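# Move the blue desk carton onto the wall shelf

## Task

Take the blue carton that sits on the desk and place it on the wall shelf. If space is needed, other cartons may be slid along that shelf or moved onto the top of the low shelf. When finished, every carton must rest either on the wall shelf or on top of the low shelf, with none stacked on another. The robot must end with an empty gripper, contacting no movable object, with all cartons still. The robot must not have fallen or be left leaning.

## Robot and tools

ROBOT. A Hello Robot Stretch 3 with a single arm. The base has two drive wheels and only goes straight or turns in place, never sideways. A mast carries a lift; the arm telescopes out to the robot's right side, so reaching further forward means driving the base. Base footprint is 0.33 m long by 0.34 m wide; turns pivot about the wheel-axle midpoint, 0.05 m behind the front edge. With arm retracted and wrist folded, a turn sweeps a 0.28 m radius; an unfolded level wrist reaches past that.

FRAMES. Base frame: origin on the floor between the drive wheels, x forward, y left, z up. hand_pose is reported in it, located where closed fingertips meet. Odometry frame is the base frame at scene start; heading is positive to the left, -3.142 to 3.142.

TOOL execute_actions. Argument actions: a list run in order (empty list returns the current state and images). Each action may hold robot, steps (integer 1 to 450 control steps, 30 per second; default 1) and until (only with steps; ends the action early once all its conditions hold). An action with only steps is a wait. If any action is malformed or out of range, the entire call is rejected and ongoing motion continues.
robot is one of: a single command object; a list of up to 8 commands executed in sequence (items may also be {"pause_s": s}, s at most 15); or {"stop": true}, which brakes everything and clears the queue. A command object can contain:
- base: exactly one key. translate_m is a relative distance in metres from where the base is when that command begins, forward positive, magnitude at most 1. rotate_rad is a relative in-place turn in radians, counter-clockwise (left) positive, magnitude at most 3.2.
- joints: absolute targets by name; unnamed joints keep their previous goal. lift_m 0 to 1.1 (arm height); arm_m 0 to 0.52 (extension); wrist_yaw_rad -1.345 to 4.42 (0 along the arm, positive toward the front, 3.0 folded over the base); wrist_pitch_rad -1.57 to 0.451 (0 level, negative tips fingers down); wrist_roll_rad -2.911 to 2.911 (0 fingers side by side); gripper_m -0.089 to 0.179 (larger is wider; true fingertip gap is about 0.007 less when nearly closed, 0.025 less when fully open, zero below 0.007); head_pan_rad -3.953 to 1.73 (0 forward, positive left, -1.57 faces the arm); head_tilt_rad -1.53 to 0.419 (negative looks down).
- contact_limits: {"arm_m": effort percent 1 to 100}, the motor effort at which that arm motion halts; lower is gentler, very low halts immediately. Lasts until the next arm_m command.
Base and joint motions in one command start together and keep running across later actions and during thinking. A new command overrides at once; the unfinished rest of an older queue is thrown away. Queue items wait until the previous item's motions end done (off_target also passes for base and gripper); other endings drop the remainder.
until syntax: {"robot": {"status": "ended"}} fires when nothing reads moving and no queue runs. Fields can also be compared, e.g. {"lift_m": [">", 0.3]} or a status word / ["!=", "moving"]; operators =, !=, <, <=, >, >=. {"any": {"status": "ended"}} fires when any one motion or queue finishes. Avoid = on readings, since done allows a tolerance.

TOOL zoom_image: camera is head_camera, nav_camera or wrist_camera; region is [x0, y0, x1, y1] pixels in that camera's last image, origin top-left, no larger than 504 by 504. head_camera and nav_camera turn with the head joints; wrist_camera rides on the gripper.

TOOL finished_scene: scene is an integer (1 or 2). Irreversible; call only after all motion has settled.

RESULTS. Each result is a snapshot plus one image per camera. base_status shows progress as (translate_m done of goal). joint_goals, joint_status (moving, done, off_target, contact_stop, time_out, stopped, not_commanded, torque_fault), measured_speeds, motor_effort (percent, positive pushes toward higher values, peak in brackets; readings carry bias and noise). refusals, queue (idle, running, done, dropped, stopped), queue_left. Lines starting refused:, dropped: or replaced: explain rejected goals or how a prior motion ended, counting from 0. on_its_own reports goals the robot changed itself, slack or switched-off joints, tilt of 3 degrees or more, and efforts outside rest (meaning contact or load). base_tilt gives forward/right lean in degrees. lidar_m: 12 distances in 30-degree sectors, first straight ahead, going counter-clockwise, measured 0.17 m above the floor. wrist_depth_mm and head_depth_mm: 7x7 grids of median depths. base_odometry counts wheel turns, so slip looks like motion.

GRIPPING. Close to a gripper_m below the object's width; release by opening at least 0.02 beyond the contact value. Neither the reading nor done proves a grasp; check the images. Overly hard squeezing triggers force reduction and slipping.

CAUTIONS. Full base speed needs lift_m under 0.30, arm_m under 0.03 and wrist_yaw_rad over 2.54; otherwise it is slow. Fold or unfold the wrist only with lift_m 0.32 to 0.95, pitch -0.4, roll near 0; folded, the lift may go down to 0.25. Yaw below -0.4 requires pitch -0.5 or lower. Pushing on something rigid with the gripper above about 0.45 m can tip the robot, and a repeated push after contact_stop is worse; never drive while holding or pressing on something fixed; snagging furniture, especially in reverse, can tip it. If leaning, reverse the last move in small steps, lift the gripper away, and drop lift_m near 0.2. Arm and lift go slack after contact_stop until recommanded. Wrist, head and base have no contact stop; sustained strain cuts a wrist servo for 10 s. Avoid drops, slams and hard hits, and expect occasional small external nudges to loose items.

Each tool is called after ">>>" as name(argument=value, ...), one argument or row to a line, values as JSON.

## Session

>>> execute_actions(
  actions=[],
)

Scene clock: 0.00 s.
robot.base_odometry: x=+0.000 y=+0.000 heading=+0.000 (m, m, rad; robot's odometry frame)
robot.turned_by_wheels: +0.000 (rad since the last result)
robot.turned_by_imu: +0.000 (rad since the last result)
robot.base_tilt: forward=+0.6 right=+2.2 (deg)
robot.lidar_m: 2.11 1.97 2.54 2.44 2.42 1.84 1.43 1.41 1.49 2.00 2.01 2.54
robot.head_depth_mm: 1986 2950 2980 3046 3023 3034 2355 / 1988 2799 2815 2848 2868 2885 2332 / 2013 2653 2692 2675 2709 2724 2318 / 2029 2571 2560 2552 2573 2589 2307 / 2040 2398 2432 2453 2469 2518 2141 / 2042 2304 2311 2356 2330 2176 2044 / 2073 2194 2231 2224 2232 2150 1960
robot.base_status: not_commanded
robot.joint_positions: lift_m=+0.471 arm_m=-0.003 wrist_yaw_rad=+2.915 wrist_pitch_rad=-0.518 wrist_roll_rad=+0.015 gripper_m=+0.037 head_pan_rad=-0.007 head_tilt_rad=+0.016
robot.joint_goals: lift_m=+0.471 arm_m=-0.003 wrist_yaw_rad=+2.915 wrist_pitch_rad=-0.518 wrist_roll_rad=+0.015 gripper_m=+0.037 head_pan_rad=-0.007 head_tilt_rad=+0.016
robot.joint_status: lift_m=not_commanded arm_m=not_commanded wrist_yaw_rad=not_commanded wrist_pitch_rad=not_commanded wrist_roll_rad=not_commanded gripper_m=not_commanded head_pan_rad=not_commanded head_tilt_rad=not_commanded
robot.measured_speeds: translate_m=+0.000 rotate_rad=+0.000 lift_m=+0.000 arm_m=+0.000 wrist_yaw_rad=+0.000 wrist_pitch_rad=+0.000 wrist_roll_rad=+0.000 head_pan_rad=+0.000 head_tilt_rad=+0.000
robot: refusals=0 queue=idle queue_left=0
robot.motor_effort: left_wheel=+0 right_wheel=+0 lift_m=+24 arm_m=+0 wrist_yaw_rad=+0 wrist_pitch_rad=+7 wrist_roll_rad=+1 gripper_m=+0 head_pan_rad=+0 head_tilt_rad=+1 (%)
robot.hand_pose: x=+0.0261 y=+0.0633 z=+0.4620 quat_wxyz=(+0.258, +0.704, +0.101, +0.653) (m; robot's base frame)
robot.wrist_depth_mm: - - - - - - - / - - - - - - - / - - - - - - - / - - - 961 943 902 903 / 835 816 837 798 798 782 748 / 731 705 - 678 - 667 660 / 622 633 - 612 600 587 587
pictures: head_camera (sideways: a quarter turn clockwise sets it upright), nav_camera (sideways: a quarter turn counterclockwise sets it upright), wrist_camera
camera_calibration (this result's frames):
head_camera: T_world_to_cam=[[0.0162453, -0.0406802, -0.99904, 1.32116], [0.024648, 0.998885, -0.040273, 0.0553516], [0.999564, -0.0239701, 0.0172299, -0.0778339], [0, 0, 0, 1]] pos_world=[0.0549731, -0.0034106, 1.32346]
nav_camera: T_world_to_cam=[[0.00215295, 0.00468448, 0.999987, -1.25804], [-0.0276018, -0.999608, 0.00474213, 0.0445472], [0.999617, -0.0276116, -0.00202281, -0.039836], [0, 0, 0, 1]] pos_world=[0.0437588, 0.049323, 1.25773]
wrist_camera: T_world_to_cam=[[0.978238, -0.198375, -0.0608064, 0.0231998], [-0.172562, -0.615141, -0.769301, 0.437221], [0.115206, 0.763052, -0.635987, 0.409857], [0, 0, 0, 1]] pos_world=[0.00553519, -0.039187, 0.598428]
Images, in order (width x height): head_camera 896x504, nav_camera 672x504, wrist_camera 644x364.

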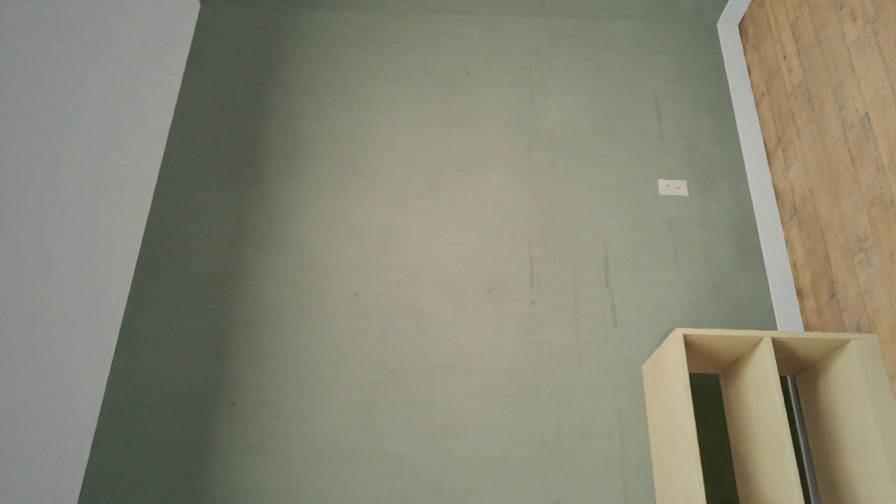

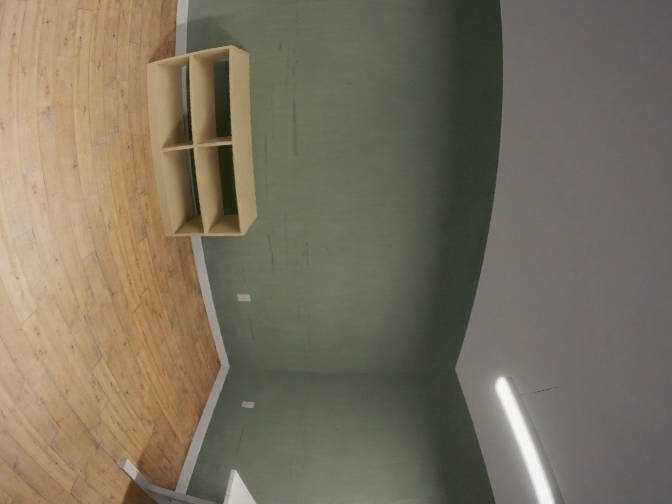

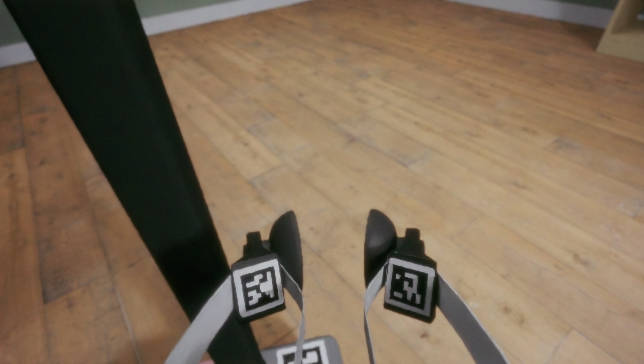

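>>> execute_actions(
  actions=[
    {"robot": {"joints": {"head_pan_rad": -1.05, "head_tilt_rad": -0.35, "lift_m": 0.27, "wrist_pitch_rad": -0.4, "wrist_roll_rad": 0.0, "wrist_yaw_rad": 3.0}}, "steps": 120, "until": {"robot": {"head_pan_rad_status": "done"}}},
  ],
)

Scene clock: 5.13 s.
robot.base_odometry: x=+0.000 y=+0.000 heading=+0.000 (m, m, rad; robot's odometry frame)
robot.turned_by_wheels: +0.000 (rad since the last result)
robot.turned_by_imu: +0.000 (rad since the last result)
robot.base_tilt: forward=+0.6 right=+2.3 (deg)
robot.lidar_m: 2.10 1.97 2.53 2.44 2.41 1.84 1.43 1.41 1.49 2.01 2.02 2.54
robot.head_depth_mm: 1979 2109 2249 1921 2247 1866 1474 / 2003 2129 2244 1771 2454 1841 1482 / 2019 2178 2284 2038 2417 1832 1467 / 2041 2164 2300 1984 2400 1817 1478 / 2039 2201 2304 1987 2400 1815 1457 / 2058 2197 2316 2063 2206 1814 1458 / 2084 2232 2357 2547 2387 1798 1455
robot.base_status: not_commanded
robot.joint_positions: lift_m=+0.383 arm_m=-0.003 wrist_yaw_rad=+2.998 wrist_pitch_rad=-0.422 wrist_roll_rad=+0.006 gripper_m=+0.037 head_pan_rad=-1.043 head_tilt_rad=-0.345
robot.joint_goals: lift_m=+0.270 arm_m=-0.003 wrist_yaw_rad=+3.000 wrist_pitch_rad=-0.400 wrist_roll_rad=+0.000 gripper_m=+0.037 head_pan_rad=-1.050 head_tilt_rad=-0.350
robot.joint_status: lift_m=moving arm_m=not_commanded wrist_yaw_rad=moving wrist_pitch_rad=moving wrist_roll_rad=moving gripper_m=not_commanded head_pan_rad=done head_tilt_rad=done
robot.measured_speeds: translate_m=+0.000 rotate_rad=+0.000 lift_m=-0.110 arm_m=+0.000 wrist_yaw_rad=+0.000 wrist_pitch_rad=+0.000 wrist_roll_rad=+0.000 head_pan_rad=+0.000 head_tilt_rad=+0.000
robot: refusals=0 queue=running queue_left=0
robot.motor_effort: left_wheel=+0(1) right_wheel=+0(0) lift_m=+16(25) arm_m=+1(0) wrist_yaw_rad=+4(2) wrist_pitch_rad=+10(12) wrist_roll_rad=-1(2) gripper_m=+0(1) head_pan_rad=-3(40) head_tilt_rad=-1(18) (%)
robot.hand_pose: x=+0.0108 y=+0.0795 z=+0.3945 quat_wxyz=(+0.198, +0.702, +0.098, +0.677) (m; robot's base frame)
robot.wrist_depth_mm: - - - - - - - / - - - - - - - / - - - - - - - / 996 972 940 928 921 894 892 / 797 790 - 755 787 736 721 / 655 667 - 634 - 630 621 / 575 563 - 569 552 546 533
pictures: head_camera (sideways: a quarter turn clockwise sets it upright), nav_camera (sideways: a quarter turn counterclockwise sets it upright), wrist_camera
camera_calibration (this result's frames):
head_camera: T_world_to_cam=[[-0.204876, 0.270755, -0.940594, 1.24596], [0.864309, 0.50103, -0.0440355, 0.0551079], [0.459343, -0.821986, -0.336665, 0.386117], [0, 0, 0, 1]] pos_world=[0.0302756, -0.0475766, 1.30436]
nav_camera: T_world_to_cam=[[0.182842, -0.304179, 0.934903, -1.17395], [-0.872657, -0.488189, 0.0118311, 0.0404769], [0.452811, -0.818013, -0.354706, 0.422569], [0, 0, 0, 1]] pos_world=[0.0586255, 0.00833605, 1.24694]
wrist_camera: T_world_to_cam=[[0.993027, -0.107228, -0.0489771, 0.0251654], [-0.100532, -0.553337, -0.826869, 0.409691], [0.0615629, 0.826027, -0.560258, 0.322042], [0, 0, 0, 1]] pos_world=[-0.00362874, -0.0366199, 0.52042]
Images, in order (width x height): head_camera 896x504, nav_camera 672x504, wrist_camera 644x364.

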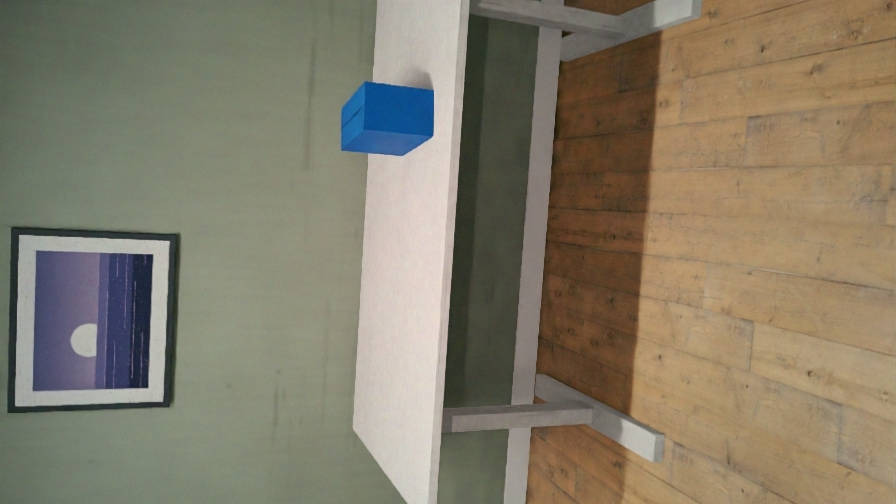

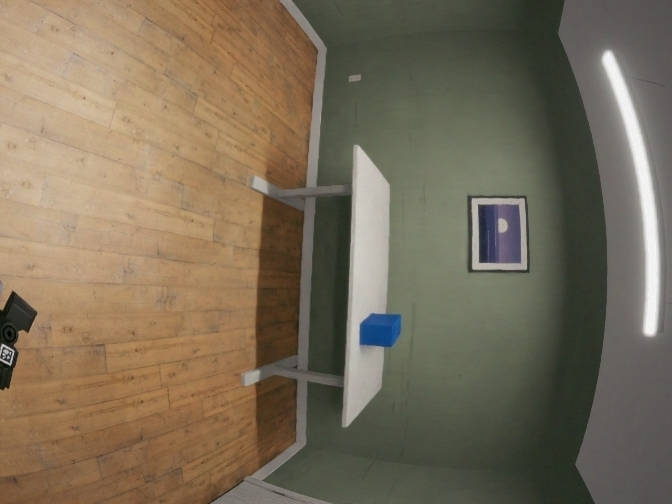

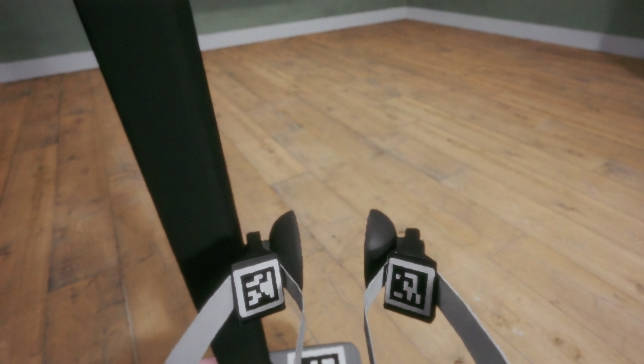

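>>> zoom_image(
  camera="head_camera",
  region=[310, 40, 490, 200],
)

Region (310, 40, 490, 200) of head_camera's 896x504 image, scaled by 2.800, with more detail than that image has.

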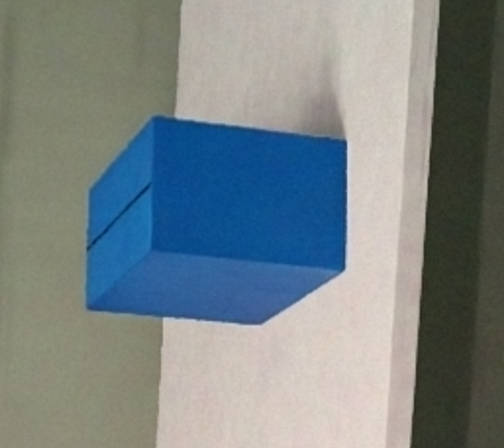

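>>> execute_actions(
  actions=[
    {"robot": {"base": {"rotate_rad": 1.783}, "joints": {"head_pan_rad": 0.1, "head_tilt_rad": -0.3}}, "steps": 200, "until": {"robot": {"base_status": ["!=", "moving"]}}},
    {"robot": {"base": {"translate_m": -1.0}}, "steps": 200, "until": {"robot": {"translate_m": ["<", -0.3]}}},
    {"robot": {"base": {"translate_m": -0.95}}, "steps": 200, "until": {"robot": {"translate_m": ["<", -0.42]}}},
    {"robot": {"joints": {"lift_m": 0.93}}, "steps": 200, "until": {"robot": {"lift_m": [">", 0.34]}}},
    {"robot": {"joints": {"wrist_yaw_rad": 0.0}}, "steps": 200, "until": {"robot": {"wrist_yaw_rad": ["<", 0.3]}}},
    {"robot": {"joints": {"wrist_pitch_rad": -1.57, "lift_m": 1.045, "gripper_m": 0.179, "arm_m": 0.45}}, "steps": 2},
  ],
)

>>> execute_actions(
  actions=[
    {"steps": 300, "until": {"robot": {"base_status": ["!=", "moving"], "lift_m": [">", 0.88]}}},
    {"robot": {"base": {"rotate_rad": -1.172}, "joints": {"head_pan_rad": -1.57, "head_tilt_rad": -0.75}}, "steps": 300, "until": {"robot": {"status": "ended"}}},
  ],
)

Scene clock: 81.10 s.
robot.base_odometry: x=+0.244 y=-1.134 heading=+1.783 (m, m, rad; robot's odometry frame)
robot.turned_by_wheels: +1.783 (rad since the last result)
robot.turned_by_imu: +1.778 (rad since the last result)
robot.base_tilt: forward=+0.1 right=+4.1 (deg)
robot.lidar_m: 3.55 2.19 1.29 1.11 1.11 1.32 0.85 1.26 1.20 2.62 2.29 2.74
robot.head_depth_mm: 3150 3382 3602 3785 2628 1938 1529 / 3166 3328 3468 3728 2585 1920 1528 / 3100 3312 3371 3634 2578 1926 1517 / 3043 3241 3371 3596 2557 1897 1526 / 3025 3171 3402 3620 2502 1892 1508 / 2997 3157 3343 3478 2523 1873 1503 / 2925 3131 3312 3489 2474 1866 1491
robot.base_status: moving (translate_m -0.8594 of -0.9500)
robot.joint_positions: lift_m=+0.545 arm_m=-0.003 wrist_yaw_rad=+0.194 wrist_pitch_rad=-0.423 wrist_roll_rad=+0.004 gripper_m=+0.037 head_pan_rad=+0.093 head_tilt_rad=-0.309
robot.joint_goals: lift_m=+1.045 arm_m=+0.450 wrist_yaw_rad=+0.000 wrist_pitch_rad=-1.570 wrist_roll_rad=+0.000 gripper_m=+0.179 head_pan_rad=+0.100 head_tilt_rad=-0.300
robot.joint_status: lift_m=moving arm_m=moving wrist_yaw_rad=moving wrist_pitch_rad=moving wrist_roll_rad=done gripper_m=moving head_pan_rad=done head_tilt_rad=done
robot.measured_speeds: translate_m=-0.100 rotate_rad=+0.000 lift_m=+0.110 arm_m=+0.003 wrist_yaw_rad=-1.119 wrist_pitch_rad=-0.048 wrist_roll_rad=+0.000 head_pan_rad=+0.000 head_tilt_rad=+0.000
robot: refusals=0 queue=running queue_left=0
robot.motor_effort: left_wheel=-4(9) right_wheel=+4(14) lift_m=+31(31) arm_m=+6(6) wrist_yaw_rad=-2(2) wrist_pitch_rad=+7(11) wrist_roll_rad=-1(3) gripper_m=+19(18) head_pan_rad=+4(41) head_tilt_rad=+4(8) (%)
robot.hand_pose: x=+0.0216 y=-0.3618 z=+0.5568 quat_wxyz=(+0.701, +0.215, -0.675, -0.081) (m; robot's base frame)
robot.wrist_depth_mm: - - - - - - - / - - - - - - - / - - - - - - - / - - - - - - 947 / - - - - - 929 931 / 886 873 884 860 - 824 812 / 736 748 735 731 729 716 707
pictures: head_camera (sideways: a quarter turn clockwise sets it upright), nav_camera (sideways: a quarter turn counterclockwise sets it upright), wrist_camera
camera_calibration (this result's frames):
head_camera: T_world_to_cam=[[-0.297354, -0.0685043, -0.952306, 1.26181], [-0.0886254, 0.995097, -0.0439095, 0.0607589], [0.950645, 0.0713418, -0.301967, 0.337964], [0, 0, 0, 1]] pos_world=[0.0593071, 0.00186776, 1.30636]
nav_camera: T_world_to_cam=[[0.318579, 0.0344571, 0.94727, -1.19092], [0.0746471, -0.997147, 0.0111666, 0.0355628], [0.944952, 0.0671535, -0.320243, 0.374716], [0, 0, 0, 1]] pos_world=[0.0226601, 0.0513337, 1.24773]
wrist_camera: T_world_to_cam=[[-0.972383, -0.228527, -0.0473988, -0.027199], [-0.090265, 0.555522, -0.826588, 0.701594], [0.215228, -0.799482, -0.560808, 0.185776], [0, 0, 0, 1]] pos_world=[-0.00310267, -0.247442, 0.682825]
Images, in order (width x height): head_camera 896x504, nav_camera 672x504, wrist_camera 644x364.

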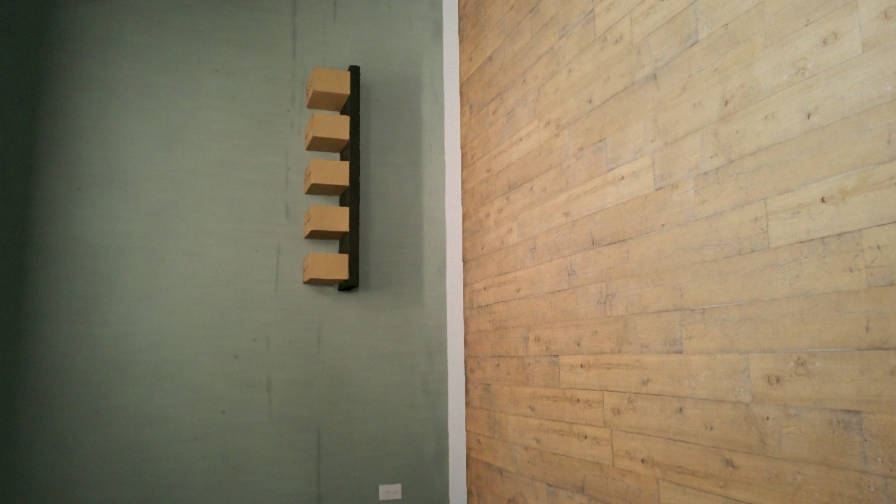

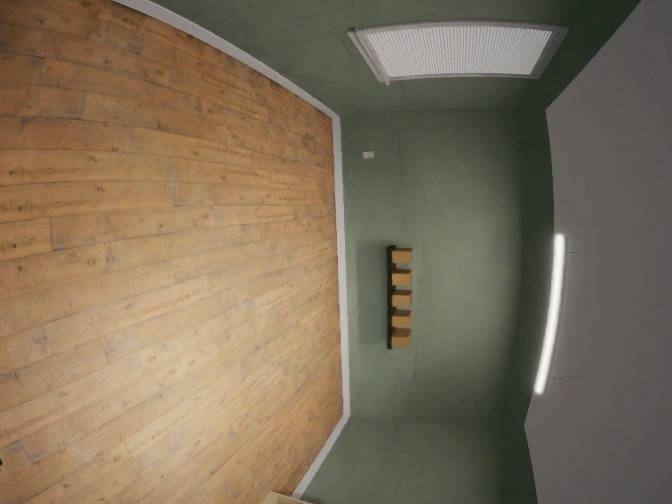

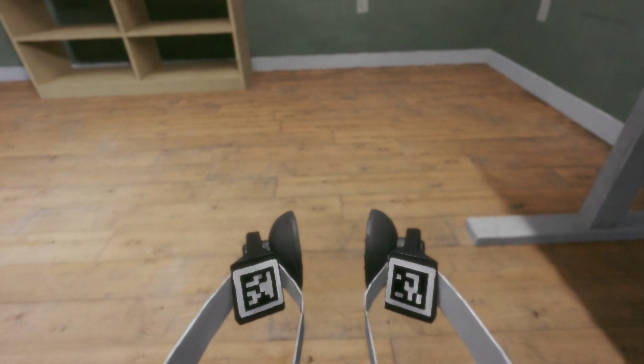

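Scene clock: 86.97 s.
robot.base_odometry: x=+0.263 y=-1.222 heading=+0.611 (m, m, rad; robot's odometry frame)
robot.turned_by_wheels: -1.172 (rad since the last result)
robot.turned_by_imu: -1.171 (rad since the last result)
robot.base_tilt: forward=+0.6 right=+2.3 (deg)
robot.lidar_m: 2.33 2.52 3.65 2.69 1.36 1.09 1.09 1.22 0.75 1.17 1.17 1.20
robot.head_depth_mm: 977 1089 1023 826 691 632 1158 / 1002 1115 999 820 687 1256 1176 / - 1156 945 775 689 1283 1171 / 1016 1166 684 620 681 1284 1171 / 1038 1154 930 766 676 1313 1161 / 1058 1178 991 805 674 1317 1155 / 1082 1185 985 796 686 1312 1157
robot.base_status: done (rotate_rad -1.1719 of -1.1720)
robot.joint_positions: lift_m=+1.045 arm_m=+0.450 wrist_yaw_rad=+0.000 wrist_pitch_rad=-1.564 wrist_roll_rad=+0.004 gripper_m=+0.179 head_pan_rad=-1.563 head_tilt_rad=-0.740
robot.joint_goals: lift_m=+1.045 arm_m=+0.450 wrist_yaw_rad=+0.000 wrist_pitch_rad=-1.570 wrist_roll_rad=+0.000 gripper_m=+0.179 head_pan_rad=-1.570 head_tilt_rad=-0.750
robot.joint_status: lift_m=done arm_m=done wrist_yaw_rad=done wrist_pitch_rad=done wrist_roll_rad=done gripper_m=done head_pan_rad=done head_tilt_rad=done
robot.measured_speeds: translate_m=+0.000 rotate_rad=+0.000 lift_m=+0.000 arm_m=+0.000 wrist_yaw_rad=+0.000 wrist_pitch_rad=+0.000 wrist_roll_rad=+0.000 head_pan_rad=+0.000 head_tilt_rad=+0.000
robot: refusals=0 queue=done queue_left=0
robot.motor_effort: left_wheel=+2(7) right_wheel=-3(10) lift_m=+30(34) arm_m=+5(8) wrist_yaw_rad=+0(2) wrist_pitch_rad=-3(7) wrist_roll_rad=-1(1) gripper_m=+0(79) head_pan_rad=-3(40) head_tilt_rad=-3(22) (%)
robot.hand_pose: x=-0.0216 y=-0.5722 z=+0.9270 quat_wxyz=(+0.501, +0.497, -0.502, -0.500) (m; robot's base frame)
robot.wrist_depth_mm: 351 345 174 173 340 342 338 / 360 356 178 177 349 352 345 / 368 367 183 181 357 354 354 / 384 375 188 187 366 365 364 / 394 383 193 192 374 374 372 / 403 401 200 198 390 395 - / - - 205 203 400 399 396
pictures: head_camera (sideways: a quarter turn clockwise sets it upright), nav_camera (sideways: a quarter turn counterclockwise sets it upright), wrist_camera
camera_calibration (this result's frames):
head_camera: T_world_to_cam=[[-0.0457875, 0.672987, -0.738235, 0.9811], [0.998884, 0.0222683, -0.0416535, 0.0511636], [-0.011593, -0.739319, -0.673256, 0.826931], [0, 0, 0, 1]] pos_world=[0.00340223, -0.0500415, 1.28315]
nav_camera: T_world_to_cam=[[0.0100261, -0.687475, 0.726139, -0.900676], [-0.999832, 0.00424488, 0.017824, 0.0334583], [-0.0153359, -0.726196, -0.687317, 0.858176], [0, 0, 0, 1]] pos_world=[0.0556439, 0.00386987, 1.24326]
wrist_camera: T_world_to_cam=[[-0.99821, 0.0282124, -0.0527339, 0.0514917], [0.0190103, 0.98569, 0.167491, 0.447498], [0.0567046, 0.166188, -0.984462, 1.17627], [0, 0, 0, 1]] pos_world=[-0.0238077, -0.63803, 1.08576]
Images, in order (width x height): head_camera 896x504, nav_camera 672x504, wrist_camera 644x364.

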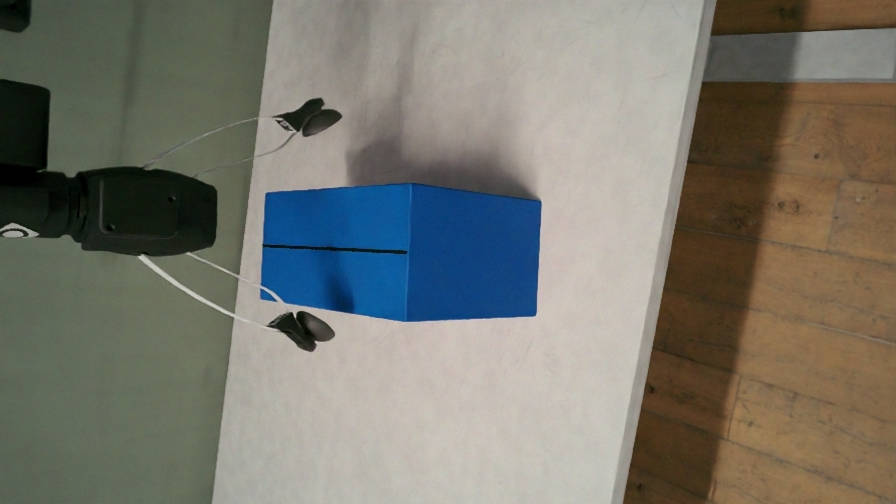

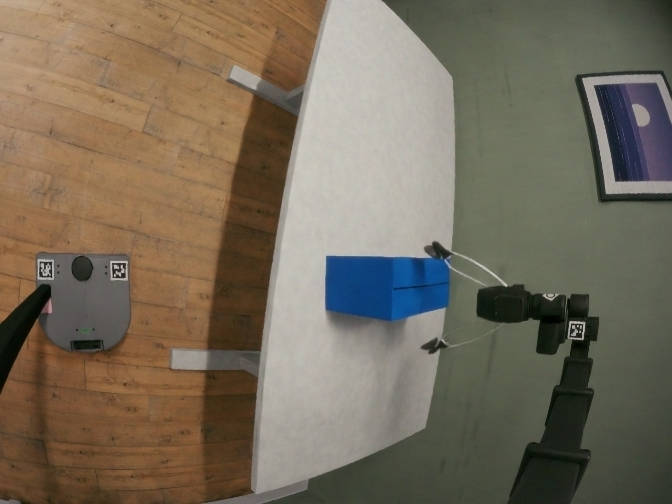

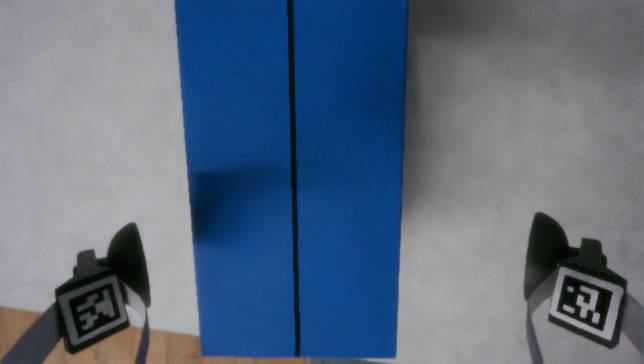

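>>> execute_actions(
  actions=[
    {"robot": {"base": {"translate_m": 0.022}, "joints": {"arm_m": 0.50, "wrist_yaw_rad": -0.02, "lift_m": 1.03}}, "steps": 150, "until": {"robot": {"status": "ended"}}},
    {"robot": {"joints": {"lift_m": 0.98}}, "steps": 150, "until": {"robot": {"status": "ended"}}},
  ],
)

Scene clock: 100.13 s.
robot.base_odometry: x=+0.281 y=-1.210 heading=+0.611 (m, m, rad; robot's odometry frame)
robot.turned_by_wheels: +0.000 (rad since the last result)
robot.turned_by_imu: +0.000 (rad since the last result)
robot.base_tilt: forward=+0.6 right=+2.4 (deg)
robot.lidar_m: 2.30 2.48 3.67 2.74 1.39 1.12 1.11 1.24 0.76 1.17 1.15 2.02
robot.head_depth_mm: - 1127 1025 825 691 632 1155 / 1008 1115 1019 822 686 1263 1176 / - 1135 710 636 683 1285 1172 / 1016 1148 684 621 682 1304 1174 / 1045 1169 1026 784 674 1304 1164 / 1066 1179 989 802 674 1321 1159 / 1085 1185 981 796 686 1318 1156
robot.base_status: done (translate_m +0.0220 of +0.0220)
robot.joint_positions: lift_m=+0.980 arm_m=+0.500 wrist_yaw_rad=-0.018 wrist_pitch_rad=-1.565 wrist_roll_rad=+0.004 gripper_m=+0.179 head_pan_rad=-1.563 head_tilt_rad=-0.740
robot.joint_goals: lift_m=+0.980 arm_m=+0.500 wrist_yaw_rad=-0.020 wrist_pitch_rad=-1.570 wrist_roll_rad=+0.000 gripper_m=+0.179 head_pan_rad=-1.570 head_tilt_rad=-0.750
robot.joint_status: lift_m=done arm_m=done wrist_yaw_rad=done wrist_pitch_rad=done wrist_roll_rad=done gripper_m=done head_pan_rad=done head_tilt_rad=done
robot.measured_speeds: translate_m=+0.000 rotate_rad=+0.000 lift_m=+0.000 arm_m=+0.000 wrist_yaw_rad=+0.000 wrist_pitch_rad=+0.000 wrist_roll_rad=+0.000 head_pan_rad=+0.000 head_tilt_rad=+0.000
robot: refusals=0 queue=done queue_left=0
robot.motor_effort: left_wheel=+2(5) right_wheel=-4(6) lift_m=+17(28) arm_m=+5(7) wrist_yaw_rad=-1(3) wrist_pitch_rad=-3(2) wrist_roll_rad=-1(1) gripper_m=+0(0) head_pan_rad=-2(3) head_tilt_rad=-3(3) (%)
robot.hand_pose: x=-0.0212 y=-0.6220 z=+0.8627 quat_wxyz=(+0.496, +0.493, -0.507, -0.504) (m; robot's base frame)
robot.wrist_depth_mm: 285 285 112 112 111 111 275 / 297 292 115 115 113 115 285 / 304 302 118 118 117 117 292 / 312 309 122 121 120 297 298 / 320 318 125 124 123 124 308 / 329 329 129 127 127 127 - / - 341 132 131 130 324 325
pictures: head_camera (sideways: a quarter turn clockwise sets it upright), nav_camera (sideways: a quarter turn counterclockwise sets it upright), wrist_camera
camera_calibration (this result's frames):
head_camera: T_world_to_cam=[[-0.0457764, 0.672988, -0.738235, 0.9811], [0.998884, 0.0222519, -0.0416535, 0.0511636], [-0.0116051, -0.739318, -0.673256, 0.826932], [0, 0, 0, 1]] pos_world=[0.00340141, -0.0500414, 1.28315]
nav_camera: T_world_to_cam=[[0.0100148, -0.687475, 0.726139, -0.900676], [-0.999832, 0.00426133, 0.017824, 0.0334583], [-0.0153479, -0.726195, -0.687317, 0.858176], [0, 0, 0, 1]] pos_world=[0.055644, 0.00386907, 1.24326]
wrist_camera: T_world_to_cam=[[-0.997506, 0.0469259, -0.0527254, 0.0615768], [0.0374742, 0.985111, 0.167785, 0.50722], [0.0598138, 0.16539, -0.984413, 1.12075], [0, 0, 0, 1]] pos_world=[-0.0246204, -0.687918, 1.02142]
Images, in order (width x height): head_camera 896x504, nav_camera 672x504, wrist_camera 644x364.

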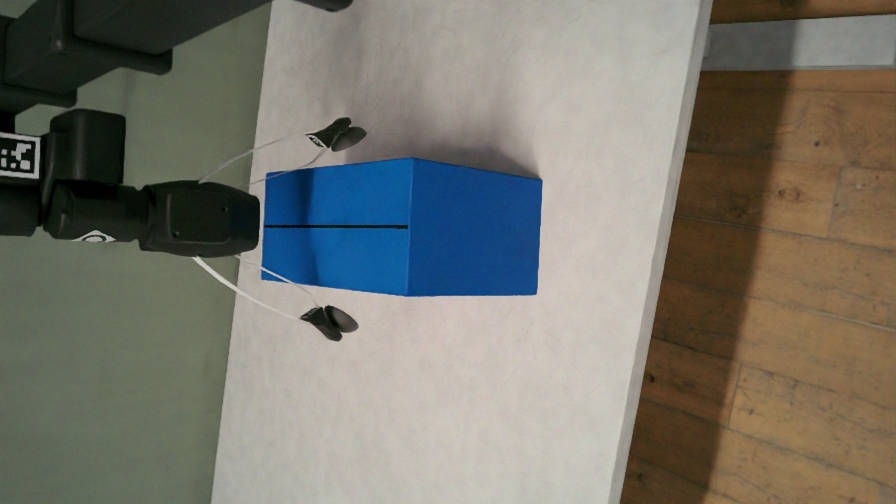

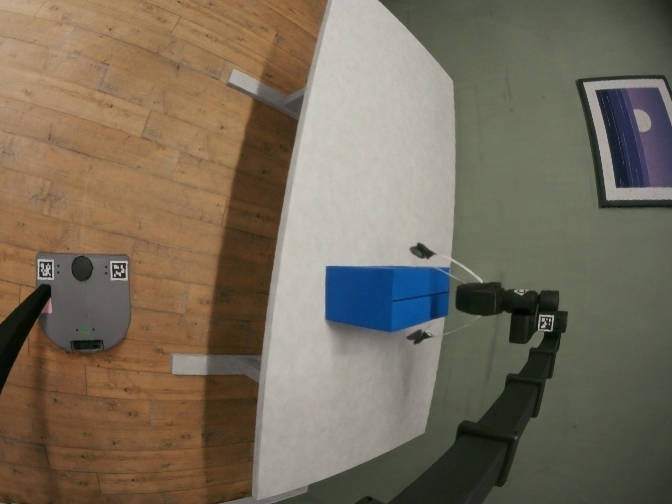

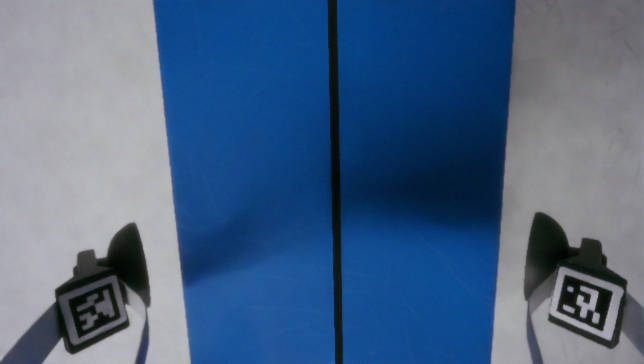

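>>> execute_actions(
  actions=[],
)

Scene clock: 114.40 s.
robot.base_odometry: x=+0.281 y=-1.210 heading=+0.611 (m, m, rad; robot's odometry frame)
robot.turned_by_wheels: +0.000 (rad since the last result)
robot.turned_by_imu: +0.000 (rad since the last result)
robot.base_tilt: forward=+0.6 right=+2.4 (deg)
robot.lidar_m: 2.30 2.49 3.65 2.76 1.39 1.12 1.11 1.24 0.77 1.17 1.15 2.02
robot.head_depth_mm: - 1126 1025 823 692 632 1148 / 1011 1119 1019 817 688 1265 1168 / - 1137 710 635 682 1297 1178 / 1020 1156 686 623 681 1294 1168 / 1043 1166 1032 779 678 1304 1165 / 1060 1180 990 803 675 1320 1156 / 1076 1177 985 797 687 1312 1148
robot.base_status: done (translate_m +0.0220 of +0.0220)
robot.joint_positions: lift_m=+0.980 arm_m=+0.500 wrist_yaw_rad=-0.018 wrist_pitch_rad=-1.565 wrist_roll_rad=+0.004 gripper_m=+0.179 head_pan_rad=-1.563 head_tilt_rad=-0.740
robot.joint_goals: lift_m=+0.980 arm_m=+0.500 wrist_yaw_rad=-0.020 wrist_pitch_rad=-1.570 wrist_roll_rad=+0.000 gripper_m=+0.179 head_pan_rad=-1.570 head_tilt_rad=-0.750
robot.joint_status: lift_m=done arm_m=done wrist_yaw_rad=done wrist_pitch_rad=done wrist_roll_rad=done gripper_m=done head_pan_rad=done head_tilt_rad=done
robot.measured_speeds: translate_m=+0.000 rotate_rad=+0.000 lift_m=+0.000 arm_m=+0.000 wrist_yaw_rad=+0.000 wrist_pitch_rad=+0.000 wrist_roll_rad=+0.000 head_pan_rad=+0.000 head_tilt_rad=+0.000
robot: refusals=0 queue=done queue_left=0
robot.motor_effort: left_wheel=+2(2) right_wheel=-3(4) lift_m=+18(17) arm_m=+6(6) wrist_yaw_rad=-1(1) wrist_pitch_rad=-2(3) wrist_roll_rad=-1(1) gripper_m=+0(0) head_pan_rad=-3(3) head_tilt_rad=-4(4) (%)
robot.hand_pose: x=-0.0212 y=-0.6220 z=+0.8627 quat_wxyz=(+0.496, +0.493, -0.507, -0.504) (m; robot's base frame)
robot.wrist_depth_mm: 289 287 113 112 111 111 277 / 295 292 115 114 114 114 284 / 303 301 118 118 117 117 291 / 314 309 121 121 120 297 300 / 320 317 125 124 123 124 307 / 329 328 129 127 126 128 - / - 340 132 132 130 326 330
pictures: head_camera (sideways: a quarter turn clockwise sets it upright), nav_camera (sideways: a quarter turn counterclockwise sets it upright), wrist_camera
camera_calibration (this result's frames):
head_camera: T_world_to_cam=[[-0.0457766, 0.672988, -0.738235, 0.9811], [0.998884, 0.0222522, -0.0416535, 0.0511636], [-0.011605, -0.739318, -0.673256, 0.826932], [0, 0, 0, 1]] pos_world=[0.00340142, -0.0500414, 1.28315]
nav_camera: T_world_to_cam=[[0.010015, -0.687475, 0.726139, -0.900676], [-0.999832, 0.00426108, 0.017824, 0.0334583], [-0.0153477, -0.726195, -0.687317, 0.858177], [0, 0, 0, 1]] pos_world=[0.055644, 0.0038691, 1.24326]
wrist_camera: T_world_to_cam=[[-0.997506, 0.0469261, -0.0527254, 0.061577], [0.0374744, 0.985111, 0.167785, 0.50722], [0.0598139, 0.16539, -0.984413, 1.12075], [0, 0, 0, 1]] pos_world=[-0.0246204, -0.687918, 1.02142]
Images, in order (width x height): head_camera 896x504, nav_camera 672x504, wrist_camera 644x364.

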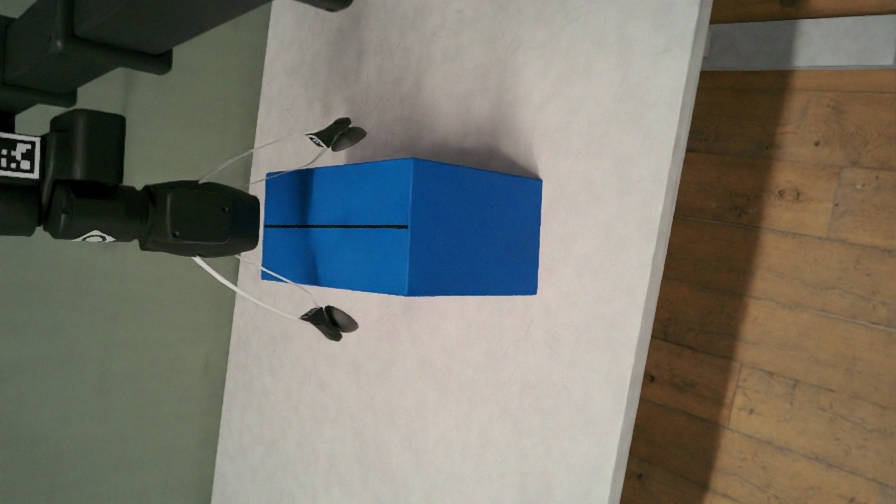

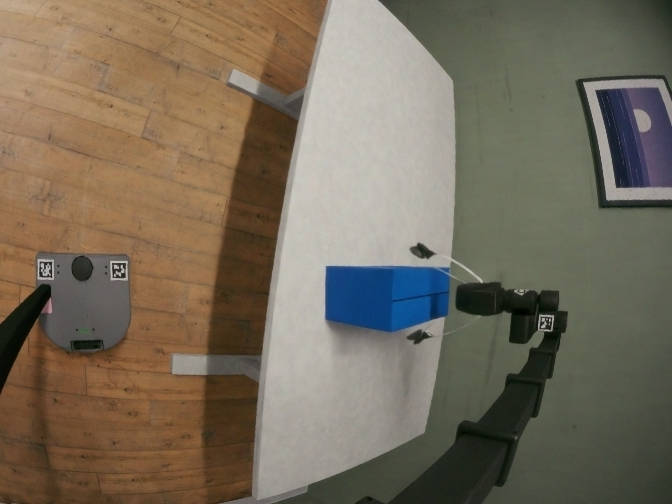

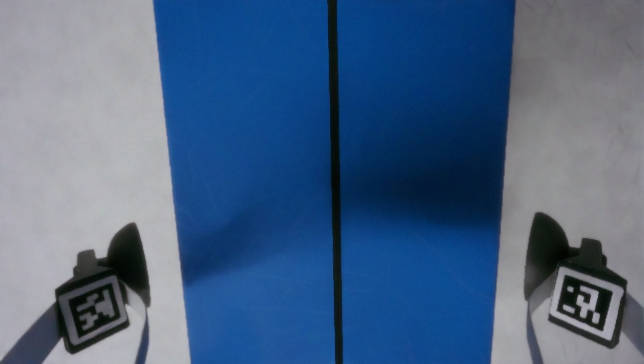

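>>> execute_actions(
  actions=[
    {"robot": [{"joints": {"gripper_m": 0.06}}, {"pause_s": 0.5}, {"joints": {"lift_m": 1.03}}], "steps": 450, "until": {"robot": {"status": "ended"}}},
  ],
)

Scene clock: 119.40 s.
robot.base_odometry: x=+0.281 y=-1.210 heading=+0.611 (m, m, rad; robot's odometry frame)
robot.turned_by_wheels: +0.000 (rad since the last result)
robot.turned_by_imu: +0.000 (rad since the last result)
robot.base_tilt: forward=+0.6 right=+2.3 (deg)
robot.lidar_m: 2.31 2.49 3.67 2.74 1.39 1.11 1.11 1.24 0.77 1.17 1.15 2.03
robot.head_depth_mm: 987 1090 1028 824 691 632 1149 / 1002 1125 1020 818 688 1264 1179 / - 1120 613 637 684 1286 1168 / 1023 1107 599 621 680 1298 1166 / 1044 1160 977 783 679 1297 1163 / 1069 1182 987 800 674 1322 1164 / 1079 1188 982 798 686 1312 1158
robot.base_status: done (translate_m +0.0220 of +0.0220)
robot.joint_positions: lift_m=+1.030 arm_m=+0.500 wrist_yaw_rad=-0.018 wrist_pitch_rad=-1.565 wrist_roll_rad=+0.004 gripper_m=+0.067 head_pan_rad=-1.563 head_tilt_rad=-0.740
robot.joint_goals: lift_m=+1.030 arm_m=+0.500 wrist_yaw_rad=-0.020 wrist_pitch_rad=-1.570 wrist_roll_rad=+0.000 gripper_m=+0.066 head_pan_rad=-1.570 head_tilt_rad=-0.750
robot.joint_status: lift_m=done arm_m=done wrist_yaw_rad=done wrist_pitch_rad=done wrist_roll_rad=done gripper_m=done head_pan_rad=done head_tilt_rad=done
robot.measured_speeds: translate_m=+0.000 rotate_rad=+0.000 lift_m=+0.000 arm_m=+0.000 wrist_yaw_rad=+0.000 wrist_pitch_rad=+0.000 wrist_roll_rad=+0.000 head_pan_rad=+0.000 head_tilt_rad=+0.000
robot: refusals=0 queue=done queue_left=0
robot.on_its_own: gripper_m is held at +0.066, not at your +0.060, by its stall guard, which is still easing
robot.motor_effort: left_wheel=+2(2) right_wheel=-3(4) lift_m=+31(31) arm_m=+6(6) wrist_yaw_rad=-1(1) wrist_pitch_rad=-2(2) wrist_roll_rad=-1(1) gripper_m=-22(99) head_pan_rad=-2(3) head_tilt_rad=-3(3) (%)
robot.hand_pose: x=-0.0212 y=-0.6220 z=+0.9120 quat_wxyz=(+0.496, +0.493, -0.507, -0.504) (m; robot's base frame)
robot.wrist_depth_mm: 336 332 113 112 112 112 322 / 343 339 116 115 114 331 330 / 355 350 119 118 118 337 337 / 363 361 122 122 121 343 351 / 374 373 126 125 124 125 357 / 385 383 130 128 127 127 371 / 394 401 134 132 131 383 382
pictures: head_camera (sideways: a quarter turn clockwise sets it upright), nav_camera (sideways: a quarter turn counterclockwise sets it upright), wrist_camera
camera_calibration (this result's frames):
head_camera: T_world_to_cam=[[-0.0457766, 0.672988, -0.738235, 0.9811], [0.998884, 0.0222522, -0.0416535, 0.0511636], [-0.011605, -0.739318, -0.673256, 0.826932], [0, 0, 0, 1]] pos_world=[0.00340142, -0.0500414, 1.28315]
nav_camera: T_world_to_cam=[[0.010015, -0.687475, 0.726139, -0.900676], [-0.999832, 0.00426108, 0.017824, 0.0334583], [-0.0153477, -0.726195, -0.687317, 0.858177], [0, 0, 0, 1]] pos_world=[0.055644, 0.0038691, 1.24326]
wrist_camera: T_world_to_cam=[[-0.997505, 0.0469469, -0.0527147, 0.0641774], [0.0374741, 0.985048, 0.168156, 0.498486], [0.0598209, 0.165761, -0.98435, 1.16944], [0, 0, 0, 1]] pos_world=[-0.0246198, -0.687892, 1.0707]
Images, in order (width x height): head_camera 896x504, nav_camera 672x504, wrist_camera 644x364.

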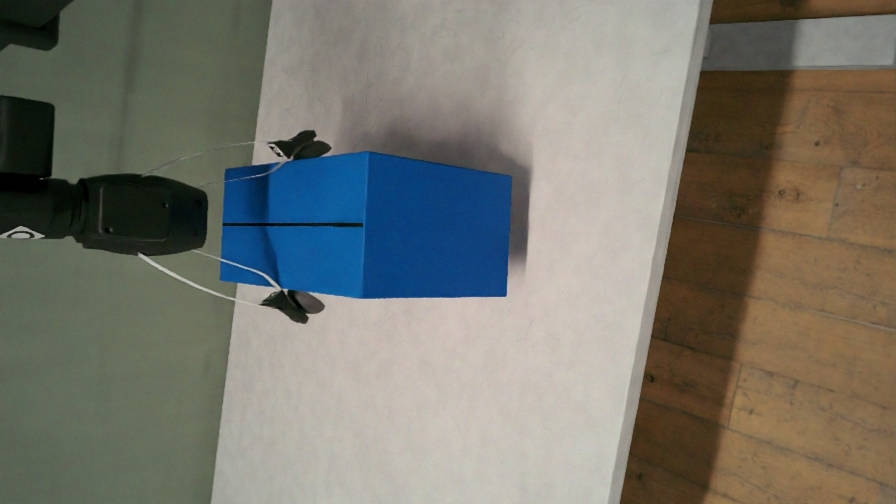

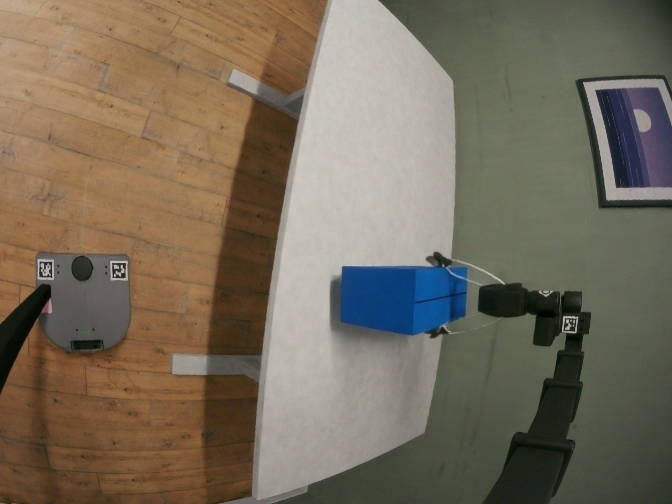

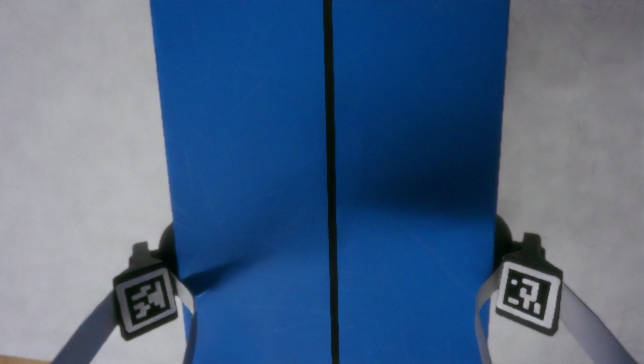

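>>> execute_actions(
  actions=[
    {"robot": [{"base": {"rotate_rad": 1.37}, "joints": {"arm_m": 0.12, "wrist_yaw_rad": 0.0, "head_pan_rad": -0.25, "head_tilt_rad": -0.35}}, {"base": {"translate_m": 1.0}}, {"base": {"translate_m": 0.9}}], "steps": 450, "until": {"robot": {"status": "ended"}}},
    {"steps": 450, "until": {"robot": {"status": "ended"}}},
  ],
)

Scene clock: 173.37 s.
robot.base_odometry: x=-0.476 y=+0.533 heading=+1.981 (m, m, rad; robot's odometry frame)
robot.turned_by_wheels: +1.370 (rad since the last result)
robot.turned_by_imu: +1.367 (rad since the last result)
robot.base_tilt: forward=+0.7 right=+2.3 (deg)
robot.lidar_m: 1.71 1.76 1.28 1.21 1.25 1.64 2.64 2.73 2.31 2.17 2.54 1.80
robot.head_depth_mm: 1656 1782 1894 1847 2216 1817 1465 / 1605 1711 1842 1735 2157 1799 1458 / 1564 1658 1784 1709 2074 1821 1451 / 1518 1610 1707 1659 2023 1807 1452 / 1470 1563 1666 1562 1940 1780 1446 / 1431 1526 1626 1734 1882 1783 1444 / 1403 1474 1583 1678 1803 1776 1425
robot.base_status: done (translate_m +0.9000 of +0.9000)
robot.joint_positions: lift_m=+1.030 arm_m=+0.120 wrist_yaw_rad=+0.000 wrist_pitch_rad=-1.565 wrist_roll_rad=+0.003 gripper_m=+0.076 head_pan_rad=-0.257 head_tilt_rad=-0.359
robot.joint_goals: lift_m=+1.030 arm_m=+0.120 wrist_yaw_rad=+0.000 wrist_pitch_rad=-1.570 wrist_roll_rad=+0.000 gripper_m=+0.075 head_pan_rad=-0.250 head_tilt_rad=-0.350
robot.joint_status: lift_m=done arm_m=done wrist_yaw_rad=done wrist_pitch_rad=done wrist_roll_rad=done gripper_m=done head_pan_rad=done head_tilt_rad=done
robot.measured_speeds: translate_m=+0.000 rotate_rad=+0.000 lift_m=+0.000 arm_m=+0.000 wrist_yaw_rad=+0.000 wrist_pitch_rad=+0.000 wrist_roll_rad=+0.000 head_pan_rad=+0.000 head_tilt_rad=+0.000
robot: refusals=0 queue=done queue_left=0
robot.on_its_own: gripper_m is held at +0.075, not at your +0.060, by its stall guard, which is not easing now
robot.motor_effort: left_wheel=-2(7) right_wheel=+3(13) lift_m=+31(31) arm_m=-5(5) wrist_yaw_rad=+1(3) wrist_pitch_rad=-2(2) wrist_roll_rad=-1(1) gripper_m=-19(22) head_pan_rad=+3(42) head_tilt_rad=+3(20) (%)
robot.hand_pose: x=-0.0216 y=-0.2427 z=+0.9120 quat_wxyz=(+0.501, +0.498, -0.502, -0.500) (m; robot's base frame)
robot.wrist_depth_mm: - - 113 113 112 112 - / - - 116 115 114 - - / - - 119 118 117 - - / - - 122 122 121 - - / - - 126 125 124 125 - / - - 130 129 128 127 - / - - 133 133 132 - -
pictures: head_camera (sideways: a quarter turn clockwise sets it upright), nav_camera (sideways: a quarter turn counterclockwise sets it upright), wrist_camera
camera_calibration (this result's frames):
head_camera: T_world_to_cam=[[-0.348779, 0.0497048, -0.935886, 1.24069], [0.255871, 0.965706, -0.0440674, 0.0588602], [0.901601, -0.254836, -0.349536, 0.40017], [0, 0, 0, 1]] pos_world=[0.0568715, -0.0165322, 1.30361]
nav_camera: T_world_to_cam=[[0.356773, -0.088896, 0.929952, -1.16855], [-0.271281, -0.962425, 0.0120758, 0.0364902], [0.893935, -0.256586, -0.367483, 0.436506], [0, 0, 0, 1]] pos_world=[0.0365976, 0.0432411, 1.24666]
wrist_camera: T_world_to_cam=[[-0.998206, 0.0284018, -0.0527126, 0.0414445], [0.0191625, 0.985574, 0.168157, 0.124658], [0.0567282, 0.166845, -0.98435, 1.10679], [0, 0, 0, 1]] pos_world=[-0.023805, -0.3087, 1.0707]
Images, in order (width x height): head_camera 896x504, nav_camera 672x504, wrist_camera 644x364.

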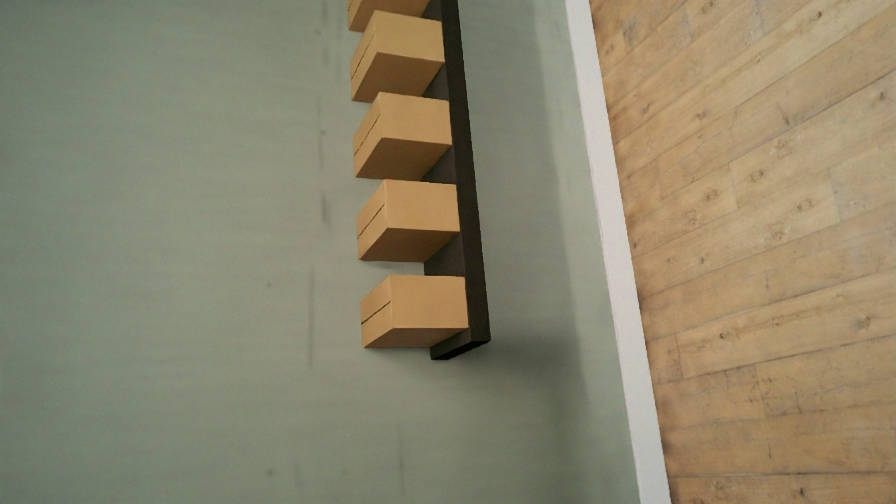

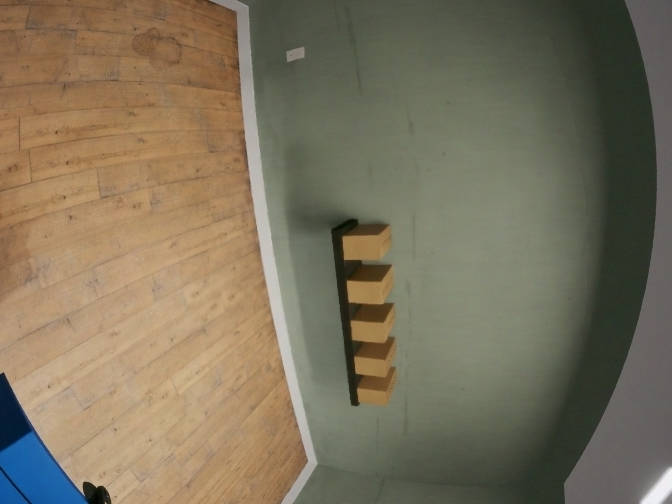

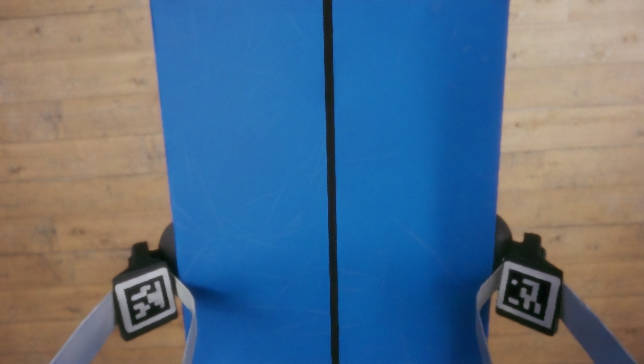

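>>> zoom_image(
  camera="head_camera",
  region=[330, 160, 530, 380],
)

Region (330, 160, 530, 380) of head_camera's 896x504 image, scaled by 2.291, with more detail than that image has; it fills the left 458 columns of this view, and the rest is white.

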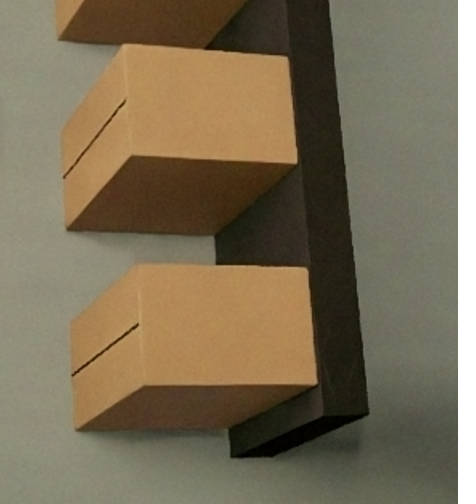

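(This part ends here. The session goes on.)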